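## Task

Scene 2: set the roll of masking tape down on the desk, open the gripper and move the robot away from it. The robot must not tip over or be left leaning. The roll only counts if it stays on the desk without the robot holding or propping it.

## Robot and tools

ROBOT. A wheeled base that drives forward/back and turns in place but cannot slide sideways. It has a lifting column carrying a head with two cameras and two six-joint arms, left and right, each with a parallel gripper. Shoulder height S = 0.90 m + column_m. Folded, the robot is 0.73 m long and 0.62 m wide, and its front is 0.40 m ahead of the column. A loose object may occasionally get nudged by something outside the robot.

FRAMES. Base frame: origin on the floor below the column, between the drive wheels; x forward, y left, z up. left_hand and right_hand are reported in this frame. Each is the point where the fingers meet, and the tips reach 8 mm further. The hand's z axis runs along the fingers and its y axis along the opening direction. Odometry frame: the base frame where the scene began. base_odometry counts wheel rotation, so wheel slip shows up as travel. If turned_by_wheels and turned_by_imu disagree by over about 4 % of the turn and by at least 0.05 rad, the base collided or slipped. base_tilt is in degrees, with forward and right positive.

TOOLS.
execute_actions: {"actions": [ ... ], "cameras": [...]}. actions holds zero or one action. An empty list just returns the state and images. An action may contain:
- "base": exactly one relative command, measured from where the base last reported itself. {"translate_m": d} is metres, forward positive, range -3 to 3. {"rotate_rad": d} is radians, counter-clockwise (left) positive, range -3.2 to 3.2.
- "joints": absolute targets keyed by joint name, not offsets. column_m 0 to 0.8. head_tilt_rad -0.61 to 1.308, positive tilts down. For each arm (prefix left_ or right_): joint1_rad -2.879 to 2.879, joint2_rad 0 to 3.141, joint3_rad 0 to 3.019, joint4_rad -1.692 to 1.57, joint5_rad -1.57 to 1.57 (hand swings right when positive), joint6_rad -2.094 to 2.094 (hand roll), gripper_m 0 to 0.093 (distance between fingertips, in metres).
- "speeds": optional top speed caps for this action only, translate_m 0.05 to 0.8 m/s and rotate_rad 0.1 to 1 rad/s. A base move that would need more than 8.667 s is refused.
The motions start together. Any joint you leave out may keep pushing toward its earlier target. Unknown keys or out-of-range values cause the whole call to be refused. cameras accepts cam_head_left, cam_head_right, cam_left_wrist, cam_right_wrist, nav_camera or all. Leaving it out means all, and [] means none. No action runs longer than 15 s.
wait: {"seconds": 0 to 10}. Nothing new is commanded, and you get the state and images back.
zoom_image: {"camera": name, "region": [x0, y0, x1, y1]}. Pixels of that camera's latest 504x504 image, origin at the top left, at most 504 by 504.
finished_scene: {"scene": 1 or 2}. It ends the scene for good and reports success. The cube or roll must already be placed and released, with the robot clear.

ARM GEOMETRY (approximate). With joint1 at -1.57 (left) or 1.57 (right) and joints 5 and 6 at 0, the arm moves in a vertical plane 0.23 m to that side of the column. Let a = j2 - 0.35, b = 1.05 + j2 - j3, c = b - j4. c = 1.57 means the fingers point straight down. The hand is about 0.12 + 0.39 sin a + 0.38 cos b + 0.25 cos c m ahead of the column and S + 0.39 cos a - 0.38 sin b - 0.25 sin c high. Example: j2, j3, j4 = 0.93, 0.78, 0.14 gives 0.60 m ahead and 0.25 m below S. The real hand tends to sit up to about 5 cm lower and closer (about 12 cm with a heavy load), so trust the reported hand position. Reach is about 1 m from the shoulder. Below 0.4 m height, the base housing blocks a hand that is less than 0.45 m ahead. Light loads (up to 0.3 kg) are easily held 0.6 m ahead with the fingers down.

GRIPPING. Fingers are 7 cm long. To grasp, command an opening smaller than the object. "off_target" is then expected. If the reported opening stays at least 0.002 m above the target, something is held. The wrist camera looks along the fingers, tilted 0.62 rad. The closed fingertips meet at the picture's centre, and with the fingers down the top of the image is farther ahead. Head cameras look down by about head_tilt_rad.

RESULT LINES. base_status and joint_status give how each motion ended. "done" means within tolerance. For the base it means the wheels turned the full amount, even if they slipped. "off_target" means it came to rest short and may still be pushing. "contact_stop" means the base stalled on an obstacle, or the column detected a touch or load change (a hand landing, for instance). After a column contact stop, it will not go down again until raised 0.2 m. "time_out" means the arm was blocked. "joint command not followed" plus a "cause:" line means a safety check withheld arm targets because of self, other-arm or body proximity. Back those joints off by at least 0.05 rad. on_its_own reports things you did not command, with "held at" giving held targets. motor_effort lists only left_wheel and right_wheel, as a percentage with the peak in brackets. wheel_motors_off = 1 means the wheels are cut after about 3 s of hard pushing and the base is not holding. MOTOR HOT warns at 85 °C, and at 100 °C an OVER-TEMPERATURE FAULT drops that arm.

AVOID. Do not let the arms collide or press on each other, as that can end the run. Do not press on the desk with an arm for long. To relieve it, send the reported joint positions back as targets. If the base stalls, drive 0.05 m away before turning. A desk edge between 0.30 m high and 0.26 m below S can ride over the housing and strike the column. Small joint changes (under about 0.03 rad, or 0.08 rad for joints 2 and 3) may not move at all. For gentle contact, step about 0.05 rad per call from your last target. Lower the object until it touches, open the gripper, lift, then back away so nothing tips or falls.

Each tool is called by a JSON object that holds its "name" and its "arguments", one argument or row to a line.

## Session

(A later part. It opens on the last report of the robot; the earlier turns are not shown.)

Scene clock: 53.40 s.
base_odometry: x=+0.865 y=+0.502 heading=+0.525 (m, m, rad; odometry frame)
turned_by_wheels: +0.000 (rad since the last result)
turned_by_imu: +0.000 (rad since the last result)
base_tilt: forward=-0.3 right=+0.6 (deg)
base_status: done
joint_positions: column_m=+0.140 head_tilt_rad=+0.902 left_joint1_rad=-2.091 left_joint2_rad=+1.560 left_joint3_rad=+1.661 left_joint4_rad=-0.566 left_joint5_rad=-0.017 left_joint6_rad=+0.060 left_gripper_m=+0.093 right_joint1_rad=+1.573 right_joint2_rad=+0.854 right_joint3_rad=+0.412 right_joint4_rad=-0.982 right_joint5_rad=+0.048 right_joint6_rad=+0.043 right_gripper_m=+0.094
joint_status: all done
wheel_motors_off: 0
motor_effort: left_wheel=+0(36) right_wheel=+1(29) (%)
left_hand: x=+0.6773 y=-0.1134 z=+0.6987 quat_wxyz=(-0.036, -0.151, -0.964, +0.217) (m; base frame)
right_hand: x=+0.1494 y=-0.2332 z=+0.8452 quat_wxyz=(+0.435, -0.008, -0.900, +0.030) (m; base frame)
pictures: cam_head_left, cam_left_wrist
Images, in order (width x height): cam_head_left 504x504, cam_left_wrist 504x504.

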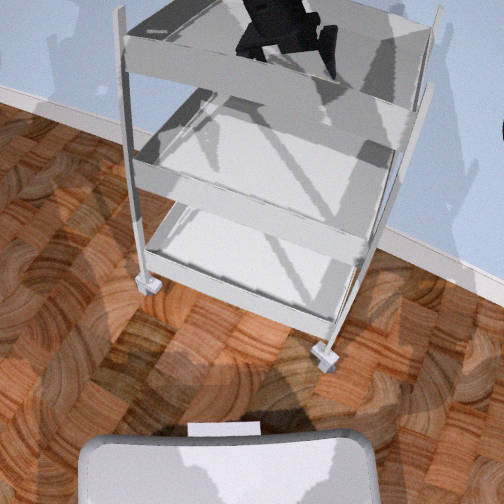

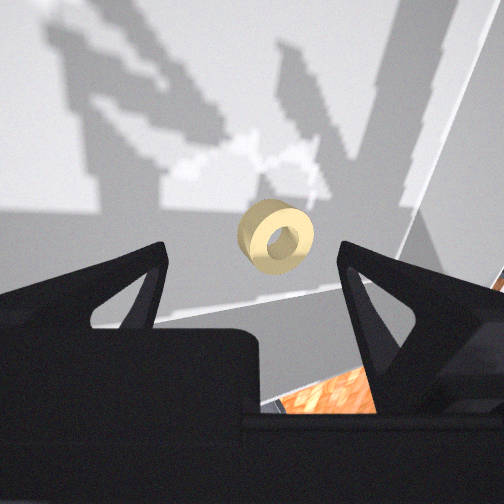

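{"name": "execute_actions", "arguments": {
  "actions": [
    {"joints":{"column_m":0.2}}
  ],
  "cameras": []
}}

{"name": "execute_actions", "arguments": {
  "actions": [
    {"base":{"translate_m":0.035}}
  ],
  "cameras": []
}}

{"name": "execute_actions", "arguments": {
  "actions": [
    {"joints":{"column_m":0.145}}
  ],
  "cameras": []
}}

{"name": "execute_actions", "arguments": {
  "actions": [
    {"joints":{"left_gripper_m":0.0}}
  ],
  "cameras": ["cam_left_wrist"]
}}

Scene clock: 55.30 s.
base_odometry: x=+0.865 y=+0.502 heading=+0.525 (m, m, rad; odometry frame)
turned_by_wheels: +0.000 (rad since the last result)
turned_by_imu: +0.001 (rad since the last result)
base_tilt: forward=-0.2 right=+0.7 (deg)
base_status: not commanded
joint_positions: column_m=+0.200 head_tilt_rad=+0.902 left_joint1_rad=-2.090 left_joint2_rad=+1.570 left_joint3_rad=+1.661 left_joint4_rad=-0.561 left_joint5_rad=-0.017 left_joint6_rad=+0.056 left_gripper_m=+0.093 right_joint1_rad=+1.573 right_joint2_rad=+0.854 right_joint3_rad=+0.412 right_joint4_rad=-0.982 right_joint5_rad=+0.048 right_joint6_rad=+0.043 right_gripper_m=+0.094
joint_status: all done
wheel_motors_off: 0
motor_effort: left_wheel=-1(1) right_wheel=+1(1) (%)
left_hand: x=+0.6742 y=-0.1148 z=+0.7527 quat_wxyz=(-0.033, -0.149, -0.964, +0.216) (m; base frame)
right_hand: x=+0.1494 y=-0.2332 z=+0.9051 quat_wxyz=(+0.435, -0.008, -0.900, +0.030) (m; base frame)
pictures: none
No camera images: the call's "cameras" was empty. Leave "cameras" out to get every camera's image.

Scene clock: 56.30 s.
base_odometry: x=+0.895 y=+0.519 heading=+0.525 (m, m, rad; odometry frame)
turned_by_wheels: +0.000 (rad since the last result)
turned_by_imu: +0.000 (rad since the last result)
base_tilt: forward=-0.3 right=+0.6 (deg)
base_status: done
joint_positions: column_m=+0.200 head_tilt_rad=+0.902 left_joint1_rad=-2.088 left_joint2_rad=+1.574 left_joint3_rad=+1.658 left_joint4_rad=-0.562 left_joint5_rad=-0.017 left_joint6_rad=+0.056 left_gripper_m=+0.093 right_joint1_rad=+1.573 right_joint2_rad=+0.854 right_joint3_rad=+0.416 right_joint4_rad=-0.982 right_joint5_rad=+0.048 right_joint6_rad=+0.043 right_gripper_m=+0.094
joint_status: not commanded
wheel_motors_off: 0
motor_effort: left_wheel=+0(37) right_wheel=-1(29) (%)
left_hand: x=+0.6710 y=-0.1138 z=+0.7492 quat_wxyz=(-0.029, -0.149, -0.965, +0.215) (m; base frame)
right_hand: x=+0.1517 y=-0.2332 z=+0.9045 quat_wxyz=(+0.433, -0.008, -0.901, +0.030) (m; base frame)
pictures: none
No camera images: the call's "cameras" was empty. Leave "cameras" out to get every camera's image.

Scene clock: 57.60 s.
base_odometry: x=+0.895 y=+0.519 heading=+0.525 (m, m, rad; odometry frame)
turned_by_wheels: +0.000 (rad since the last result)
turned_by_imu: +0.001 (rad since the last result)
base_tilt: forward=-0.4 right=+0.6 (deg)
base_status: not commanded
joint_positions: column_m=+0.145 head_tilt_rad=+0.902 left_joint1_rad=-2.091 left_joint2_rad=+1.567 left_joint3_rad=+1.658 left_joint4_rad=-0.572 left_joint5_rad=-0.018 left_joint6_rad=+0.046 left_gripper_m=+0.093 right_joint1_rad=+1.573 right_joint2_rad=+0.854 right_joint3_rad=+0.416 right_joint4_rad=-0.982 right_joint5_rad=+0.048 right_joint6_rad=+0.043 right_gripper_m=+0.094
joint_status: all done
wheel_motors_off: 0
motor_effort: left_wheel=+1(1) right_wheel=-1(1) (%)
left_hand: x=+0.6709 y=-0.1142 z=+0.6989 quat_wxyz=(-0.026, -0.146, -0.965, +0.216) (m; base frame)
right_hand: x=+0.1517 y=-0.2332 z=+0.8496 quat_wxyz=(+0.433, -0.008, -0.901, +0.030) (m; base frame)
pictures: none
No camera images: the call's "cameras" was empty. Leave "cameras" out to get every camera's image.

Scene clock: 58.30 s.
base_odometry: x=+0.895 y=+0.519 heading=+0.525 (m, m, rad; odometry frame)
turned_by_wheels: +0.000 (rad since the last result)
turned_by_imu: +0.000 (rad since the last result)
base_tilt: forward=-0.1 right=+0.6 (deg)
base_status: not commanded
joint_positions: column_m=+0.145 head_tilt_rad=+0.902 left_joint1_rad=-2.090 left_joint2_rad=+1.573 left_joint3_rad=+1.658 left_joint4_rad=-0.572 left_joint5_rad=-0.021 left_joint6_rad=+0.046 left_gripper_m=+0.000 right_joint1_rad=+1.573 right_joint2_rad=+0.854 right_joint3_rad=+0.416 right_joint4_rad=-0.982 right_joint5_rad=+0.048 right_joint6_rad=+0.043 right_gripper_m=+0.094
joint_status: all done
wheel_motors_off: 0
motor_effort: left_wheel=+0(1) right_wheel=+1(2) (%)
left_hand: x=+0.6687 y=-0.1138 z=+0.6953 quat_wxyz=(-0.024, -0.146, -0.966, +0.214) (m; base frame)
right_hand: x=+0.1517 y=-0.2332 z=+0.8496 quat_wxyz=(+0.433, -0.008, -0.901, +0.030) (m; base frame)
pictures: cam_left_wrist
Images, in order (width x height): cam_left_wrist 504x504.

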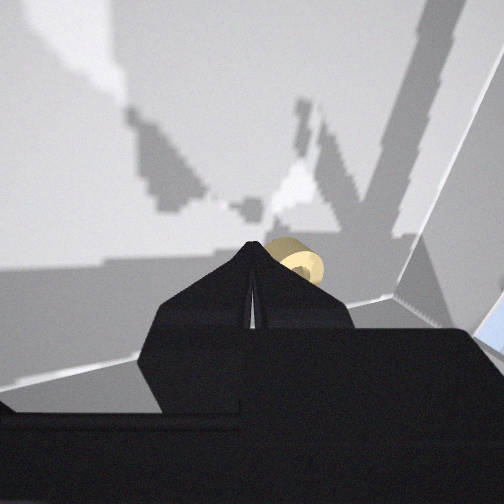

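{"name": "execute_actions", "arguments": {
  "actions": [
    {"joints":{"column_m":0.24,"left_gripper_m":0.093}}
  ],
  "cameras": []
}}

{"name": "execute_actions", "arguments": {
  "actions": [
    {"base":{"translate_m":-0.03},"joints":{"left_joint5_rad":-0.45,"left_joint1_rad":-2.22}}
  ],
  "cameras": ["cam_left_wrist"]
}}

Scene clock: 60.67 s.
base_odometry: x=+0.895 y=+0.519 heading=+0.525 (m, m, rad; odometry frame)
turned_by_wheels: +0.000 (rad since the last result)
turned_by_imu: +0.001 (rad since the last result)
base_tilt: forward=-0.4 right=+0.7 (deg)
base_status: not commanded
joint_positions: column_m=+0.240 head_tilt_rad=+0.902 left_joint1_rad=-2.090 left_joint2_rad=+1.574 left_joint3_rad=+1.658 left_joint4_rad=-0.572 left_joint5_rad=-0.021 left_joint6_rad=+0.046 left_gripper_m=+0.093 right_joint1_rad=+1.573 right_joint2_rad=+0.854 right_joint3_rad=+0.416 right_joint4_rad=-0.982 right_joint5_rad=+0.048 right_joint6_rad=+0.043 right_gripper_m=+0.094
joint_status: all done
wheel_motors_off: 0
motor_effort: left_wheel=+0(0) right_wheel=-1(0) (%)
left_hand: x=+0.6680 y=-0.1140 z=+0.7893 quat_wxyz=(-0.023, -0.146, -0.966, +0.214) (m; base frame)
right_hand: x=+0.1517 y=-0.2332 z=+0.9445 quat_wxyz=(+0.433, -0.008, -0.901, +0.030) (m; base frame)
pictures: none
No camera images: the call's "cameras" was empty. Leave "cameras" out to get every camera's image.

Scene clock: 61.80 s.
base_odometry: x=+0.869 y=+0.504 heading=+0.525 (m, m, rad; odometry frame)
turned_by_wheels: +0.000 (rad since the last result)
turned_by_imu: +0.000 (rad since the last result)
base_tilt: forward=-0.4 right=+0.5 (deg)
base_status: done
joint_positions: column_m=+0.240 head_tilt_rad=+0.902 left_joint1_rad=-2.228 left_joint2_rad=+1.577 left_joint3_rad=+1.655 left_joint4_rad=-0.572 left_joint5_rad=-0.447 left_joint6_rad=+0.046 left_gripper_m=+0.093 right_joint1_rad=+1.573 right_joint2_rad=+0.854 right_joint3_rad=+0.411 right_joint4_rad=-0.982 right_joint5_rad=+0.048 right_joint6_rad=+0.043 right_gripper_m=+0.094
joint_status: all done
wheel_motors_off: 0
motor_effort: left_wheel=+0(35) right_wheel=+1(30) (%)
left_hand: x=+0.6619 y=-0.1287 z=+0.8094 quat_wxyz=(-0.050, -0.173, -0.982, +0.064) (m; base frame)
right_hand: x=+0.1492 y=-0.2332 z=+0.9452 quat_wxyz=(+0.435, -0.008, -0.900, +0.030) (m; base frame)
pictures: cam_left_wrist
Images, in order (width x height): cam_left_wrist 504x504.

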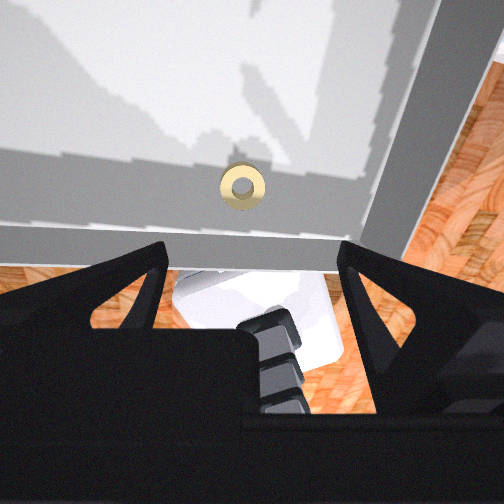

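{"name": "execute_actions", "arguments": {
  "actions": [
    {"joints":{"column_m":0.125}}
  ],
  "cameras": []
}}

{"name": "execute_actions", "arguments": {
  "actions": [
    {"joints":{"left_gripper_m":0.0}}
  ],
  "cameras": ["cam_left_wrist"]
}}

Scene clock: 64.07 s.
base_odometry: x=+0.869 y=+0.504 heading=+0.525 (m, m, rad; odometry frame)
turned_by_wheels: +0.000 (rad since the last result)
turned_by_imu: +0.001 (rad since the last result)
base_tilt: forward=-0.3 right=+0.6 (deg)
base_status: not commanded
joint_positions: column_m=+0.125 head_tilt_rad=+0.902 left_joint1_rad=-2.228 left_joint2_rad=+1.577 left_joint3_rad=+1.655 left_joint4_rad=-0.572 left_joint5_rad=-0.447 left_joint6_rad=+0.046 left_gripper_m=+0.093 right_joint1_rad=+1.573 right_joint2_rad=+0.854 right_joint3_rad=+0.411 right_joint4_rad=-0.982 right_joint5_rad=+0.048 right_joint6_rad=+0.043 right_gripper_m=+0.094
joint_status: all done
wheel_motors_off: 0
motor_effort: left_wheel=+0(1) right_wheel=+1(0) (%)
left_hand: x=+0.6619 y=-0.1287 z=+0.6945 quat_wxyz=(-0.050, -0.173, -0.982, +0.064) (m; base frame)
right_hand: x=+0.1492 y=-0.2332 z=+0.8303 quat_wxyz=(+0.435, -0.008, -0.900, +0.030) (m; base frame)
pictures: none
No camera images: the call's "cameras" was empty. Leave "cameras" out to get every camera's image.

Scene clock: 64.77 s.
base_odometry: x=+0.869 y=+0.504 heading=+0.525 (m, m, rad; odometry frame)
turned_by_wheels: +0.000 (rad since the last result)
turned_by_imu: +0.000 (rad since the last result)
base_tilt: forward=-0.4 right=+0.6 (deg)
base_status: not commanded
joint_positions: column_m=+0.125 head_tilt_rad=+0.902 left_joint1_rad=-2.228 left_joint2_rad=+1.577 left_joint3_rad=+1.655 left_joint4_rad=-0.572 left_joint5_rad=-0.448 left_joint6_rad=+0.046 left_gripper_m=+0.037 right_joint1_rad=+1.573 right_joint2_rad=+0.854 right_joint3_rad=+0.411 right_joint4_rad=-0.982 right_joint5_rad=+0.048 right_joint6_rad=+0.043 right_gripper_m=+0.094
joint_status: left_gripper_m off_target (ended at +0.037, target +0.000)
wheel_motors_off: 0
motor_effort: left_wheel=+0(1) right_wheel=+0(2) (%)
left_hand: x=+0.6620 y=-0.1285 z=+0.6945 quat_wxyz=(-0.050, -0.173, -0.982, +0.064) (m; base frame)
right_hand: x=+0.1492 y=-0.2332 z=+0.8303 quat_wxyz=(+0.435, -0.008, -0.900, +0.030) (m; base frame)
pictures: cam_left_wrist
Images, in order (width x height): cam_left_wrist 504x504.

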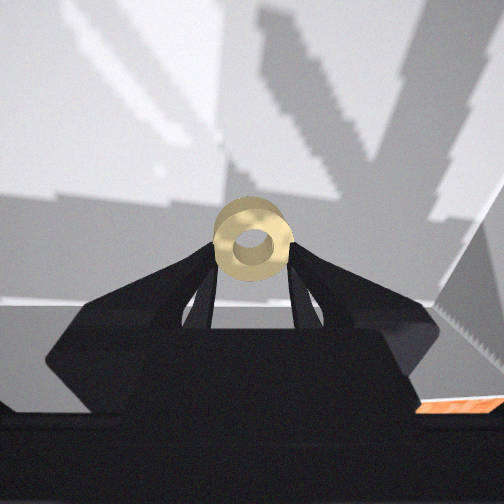

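Got it. Go to desk (heading about -1.5).

{"name": "execute_actions", "arguments": {
  "actions": [
    {"joints":{"column_m":0.5}}
  ],
  "cameras": []
}}

{"name": "execute_actions", "arguments": {
  "actions": [
    {"base":{"rotate_rad":-2.3},"joints":{"head_tilt_rad":0.6}}
  ],
  "cameras": []
}}

{"name": "execute_actions", "arguments": {
  "actions": [
    {"base":{"translate_m":1.5}}
  ],
  "cameras": ["cam_head_left"]
}}

Scene clock: 70.50 s.
base_odometry: x=+0.869 y=+0.504 heading=+0.525 (m, m, rad; odometry frame)
turned_by_wheels: +0.000 (rad since the last result)
turned_by_imu: +0.002 (rad since the last result)
base_tilt: forward=-0.3 right=+0.6 (deg)
base_status: not commanded
joint_positions: column_m=+0.500 head_tilt_rad=+0.902 left_joint1_rad=-2.228 left_joint2_rad=+1.578 left_joint3_rad=+1.655 left_joint4_rad=-0.572 left_joint5_rad=-0.448 left_joint6_rad=+0.046 left_gripper_m=+0.037 right_joint1_rad=+1.573 right_joint2_rad=+0.854 right_joint3_rad=+0.411 right_joint4_rad=-0.982 right_joint5_rad=+0.048 right_joint6_rad=+0.043 right_gripper_m=+0.094
joint_status: all done
wheel_motors_off: 0
motor_effort: left_wheel=+0(1) right_wheel=-1(3) (%)
left_hand: x=+0.6616 y=-0.1287 z=+1.0690 quat_wxyz=(-0.050, -0.173, -0.982, +0.064) (m; base frame)
right_hand: x=+0.1492 y=-0.2332 z=+1.2052 quat_wxyz=(+0.435, -0.008, -0.900, +0.030) (m; base frame)
pictures: none
No camera images: the call's "cameras" was empty. Leave "cameras" out to get every camera's image.

Scene clock: 74.33 s.
base_odometry: x=+0.869 y=+0.504 heading=-1.774 (m, m, rad; odometry frame)
turned_by_wheels: -2.299 (rad since the last result)
turned_by_imu: -2.336 (rad since the last result)
base_tilt: forward=-0.4 right=+0.7 (deg)
base_status: done
joint_positions: column_m=+0.500 head_tilt_rad=+0.618 left_joint1_rad=-2.223 left_joint2_rad=+1.578 left_joint3_rad=+1.655 left_joint4_rad=-0.572 left_joint5_rad=-0.448 left_joint6_rad=+0.046 left_gripper_m=+0.037 right_joint1_rad=+1.573 right_joint2_rad=+0.854 right_joint3_rad=+0.415 right_joint4_rad=-0.982 right_joint5_rad=+0.048 right_joint6_rad=+0.043 right_gripper_m=+0.094
joint_status: all done
wheel_motors_off: 0
motor_effort: left_wheel=+5(42) right_wheel=-5(48) (%)
left_hand: x=+0.6626 y=-0.1256 z=+1.0674 quat_wxyz=(-0.049, -0.172, -0.982, +0.061) (m; base frame)
right_hand: x=+0.1511 y=-0.2332 z=+1.2047 quat_wxyz=(+0.433, -0.008, -0.901, +0.030) (m; base frame)
pictures: none
No camera images: the call's "cameras" was empty. Leave "cameras" out to get every camera's image.

Scene clock: 78.20 s.
base_odometry: x=+0.567 y=-0.965 heading=-1.774 (m, m, rad; odometry frame)
turned_by_wheels: -0.001 (rad since the last result)
turned_by_imu: +0.000 (rad since the last result)
base_tilt: forward=-0.4 right=+0.7 (deg)
base_status: done
joint_positions: column_m=+0.500 head_tilt_rad=+0.617 left_joint1_rad=-2.222 left_joint2_rad=+1.578 left_joint3_rad=+1.655 left_joint4_rad=-0.572 left_joint5_rad=-0.448 left_joint6_rad=+0.046 left_gripper_m=+0.037 right_joint1_rad=+1.573 right_joint2_rad=+0.854 right_joint3_rad=+0.416 right_joint4_rad=-0.982 right_joint5_rad=+0.048 right_joint6_rad=+0.043 right_gripper_m=+0.094
joint_status: not commanded
wheel_motors_off: 0
motor_effort: left_wheel=+0(61) right_wheel=-2(46) (%)
left_hand: x=+0.6624 y=-0.1253 z=+1.0671 quat_wxyz=(-0.049, -0.172, -0.982, +0.061) (m; base frame)
right_hand: x=+0.1517 y=-0.2332 z=+1.2045 quat_wxyz=(+0.433, -0.008, -0.901, +0.030) (m; base frame)
pictures: cam_head_left
Images, in order (width x height): cam_head_left 504x504.

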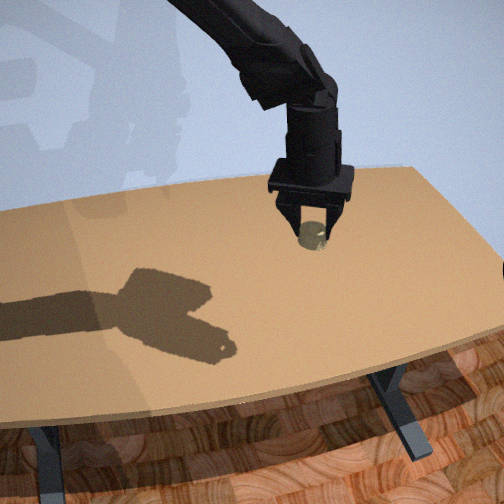

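{"name": "execute_actions", "arguments": {
  "actions": [
    {"base":{"translate_m":0.2},"joints":{"column_m":0.2}}
  ],
  "cameras": []
}}

{"name": "execute_actions", "arguments": {
  "actions": [
    {"joints":{"left_gripper_m":0.093}}
  ],
  "cameras": []
}}

{"name": "execute_actions", "arguments": {
  "actions": [
    {"joints":{"column_m":0.45}}
  ],
  "cameras": []
}}

{"name": "execute_actions", "arguments": {
  "actions": [
    {"base":{"translate_m":-0.6}}
  ],
  "cameras": []
}}

{"name": "finished_scene", "arguments": {
  "scene": 2
}}

Scene clock: 83.03 s.
base_odometry: x=+0.526 y=-1.161 heading=-1.775 (m, m, rad; odometry frame)
turned_by_wheels: +0.000 (rad since the last result)
turned_by_imu: +0.002 (rad since the last result)
base_tilt: forward=-0.3 right=+0.6 (deg)
base_status: done
joint_positions: column_m=+0.200 head_tilt_rad=+0.617 left_joint1_rad=-2.221 left_joint2_rad=+1.578 left_joint3_rad=+1.654 left_joint4_rad=-0.572 left_joint5_rad=-0.448 left_joint6_rad=+0.046 left_gripper_m=+0.037 right_joint1_rad=+1.573 right_joint2_rad=+0.854 right_joint3_rad=+0.416 right_joint4_rad=-0.982 right_joint5_rad=+0.048 right_joint6_rad=+0.043 right_gripper_m=+0.094
joint_status: all done
wheel_motors_off: 0
motor_effort: left_wheel=+0(40) right_wheel=+0(32) (%)
left_hand: x=+0.6621 y=-0.1247 z=+0.7665 quat_wxyz=(-0.049, -0.171, -0.982, +0.061) (m; base frame)
right_hand: x=+0.1517 y=-0.2332 z=+0.9046 quat_wxyz=(+0.433, -0.008, -0.901, +0.030) (m; base frame)
pictures: none
No camera images: the call's "cameras" was empty. Leave "cameras" out to get every camera's image.

Scene clock: 83.73 s.
base_odometry: x=+0.526 y=-1.161 heading=-1.775 (m, m, rad; odometry frame)
turned_by_wheels: +0.000 (rad since the last result)
turned_by_imu: +0.000 (rad since the last result)
base_tilt: forward=-0.3 right=+0.6 (deg)
base_status: not commanded
joint_positions: column_m=+0.200 head_tilt_rad=+0.617 left_joint1_rad=-2.221 left_joint2_rad=+1.578 left_joint3_rad=+1.654 left_joint4_rad=-0.572 left_joint5_rad=-0.448 left_joint6_rad=+0.046 left_gripper_m=+0.093 right_joint1_rad=+1.573 right_joint2_rad=+0.854 right_joint3_rad=+0.416 right_joint4_rad=-0.982 right_joint5_rad=+0.048 right_joint6_rad=+0.043 right_gripper_m=+0.094
joint_status: all done
wheel_motors_off: 0
motor_effort: left_wheel=-1(1) right_wheel=-1(2) (%)
left_hand: x=+0.6621 y=-0.1247 z=+0.7665 quat_wxyz=(-0.049, -0.171, -0.982, +0.061) (m; base frame)
right_hand: x=+0.1517 y=-0.2332 z=+0.9046 quat_wxyz=(+0.433, -0.008, -0.901, +0.030) (m; base frame)
pictures: none
No camera images: the call's "cameras" was empty. Leave "cameras" out to get every camera's image.

Scene clock: 87.57 s.
base_odometry: x=+0.526 y=-1.161 heading=-1.775 (m, m, rad; odometry frame)
turned_by_wheels: +0.000 (rad since the last result)
turned_by_imu: +0.001 (rad since the last result)
base_tilt: forward=-0.2 right=+0.7 (deg)
base_status: not commanded
joint_positions: column_m=+0.450 head_tilt_rad=+0.617 left_joint1_rad=-2.221 left_joint2_rad=+1.578 left_joint3_rad=+1.654 left_joint4_rad=-0.572 left_joint5_rad=-0.448 left_joint6_rad=+0.046 left_gripper_m=+0.093 right_joint1_rad=+1.573 right_joint2_rad=+0.854 right_joint3_rad=+0.416 right_joint4_rad=-0.982 right_joint5_rad=+0.048 right_joint6_rad=+0.043 right_gripper_m=+0.094
joint_status: all done
wheel_motors_off: 0
motor_effort: left_wheel=-1(1) right_wheel=+2(2) (%)
left_hand: x=+0.6620 y=-0.1248 z=+1.0162 quat_wxyz=(-0.049, -0.172, -0.982, +0.061) (m; base frame)
right_hand: x=+0.1517 y=-0.2332 z=+1.1545 quat_wxyz=(+0.433, -0.008, -0.901, +0.030) (m; base frame)
pictures: none
No camera images: the call's "cameras" was empty. Leave "cameras" out to get every camera's image.

Scene clock: 90.23 s.
base_odometry: x=+0.647 y=-0.573 heading=-1.776 (m, m, rad; odometry frame)
turned_by_wheels: -0.001 (rad since the last result)
turned_by_imu: +0.000 (rad since the last result)
base_tilt: forward=-0.3 right=+0.6 (deg)
base_status: done
joint_positions: column_m=+0.450 head_tilt_rad=+0.617 left_joint1_rad=-2.222 left_joint2_rad=+1.579 left_joint3_rad=+1.653 left_joint4_rad=-0.572 left_joint5_rad=-0.448 left_joint6_rad=+0.046 left_gripper_m=+0.093 right_joint1_rad=+1.573 right_joint2_rad=+0.854 right_joint3_rad=+0.412 right_joint4_rad=-0.982 right_joint5_rad=+0.048 right_joint6_rad=+0.043 right_gripper_m=+0.094
joint_status: not commanded
wheel_motors_off: 0
motor_effort: left_wheel=-1(60) right_wheel=+1(54) (%)
left_hand: x=+0.6607 y=-0.1251 z=+1.0156 quat_wxyz=(-0.048, -0.172, -0.982, +0.061) (m; base frame)
right_hand: x=+0.1497 y=-0.2332 z=+1.1551 quat_wxyz=(+0.434, -0.008, -0.900, +0.030) (m; base frame)
pictures: none
No camera images: the call's "cameras" was empty. Leave "cameras" out to get every camera's image.

The scene is finished: the task was done.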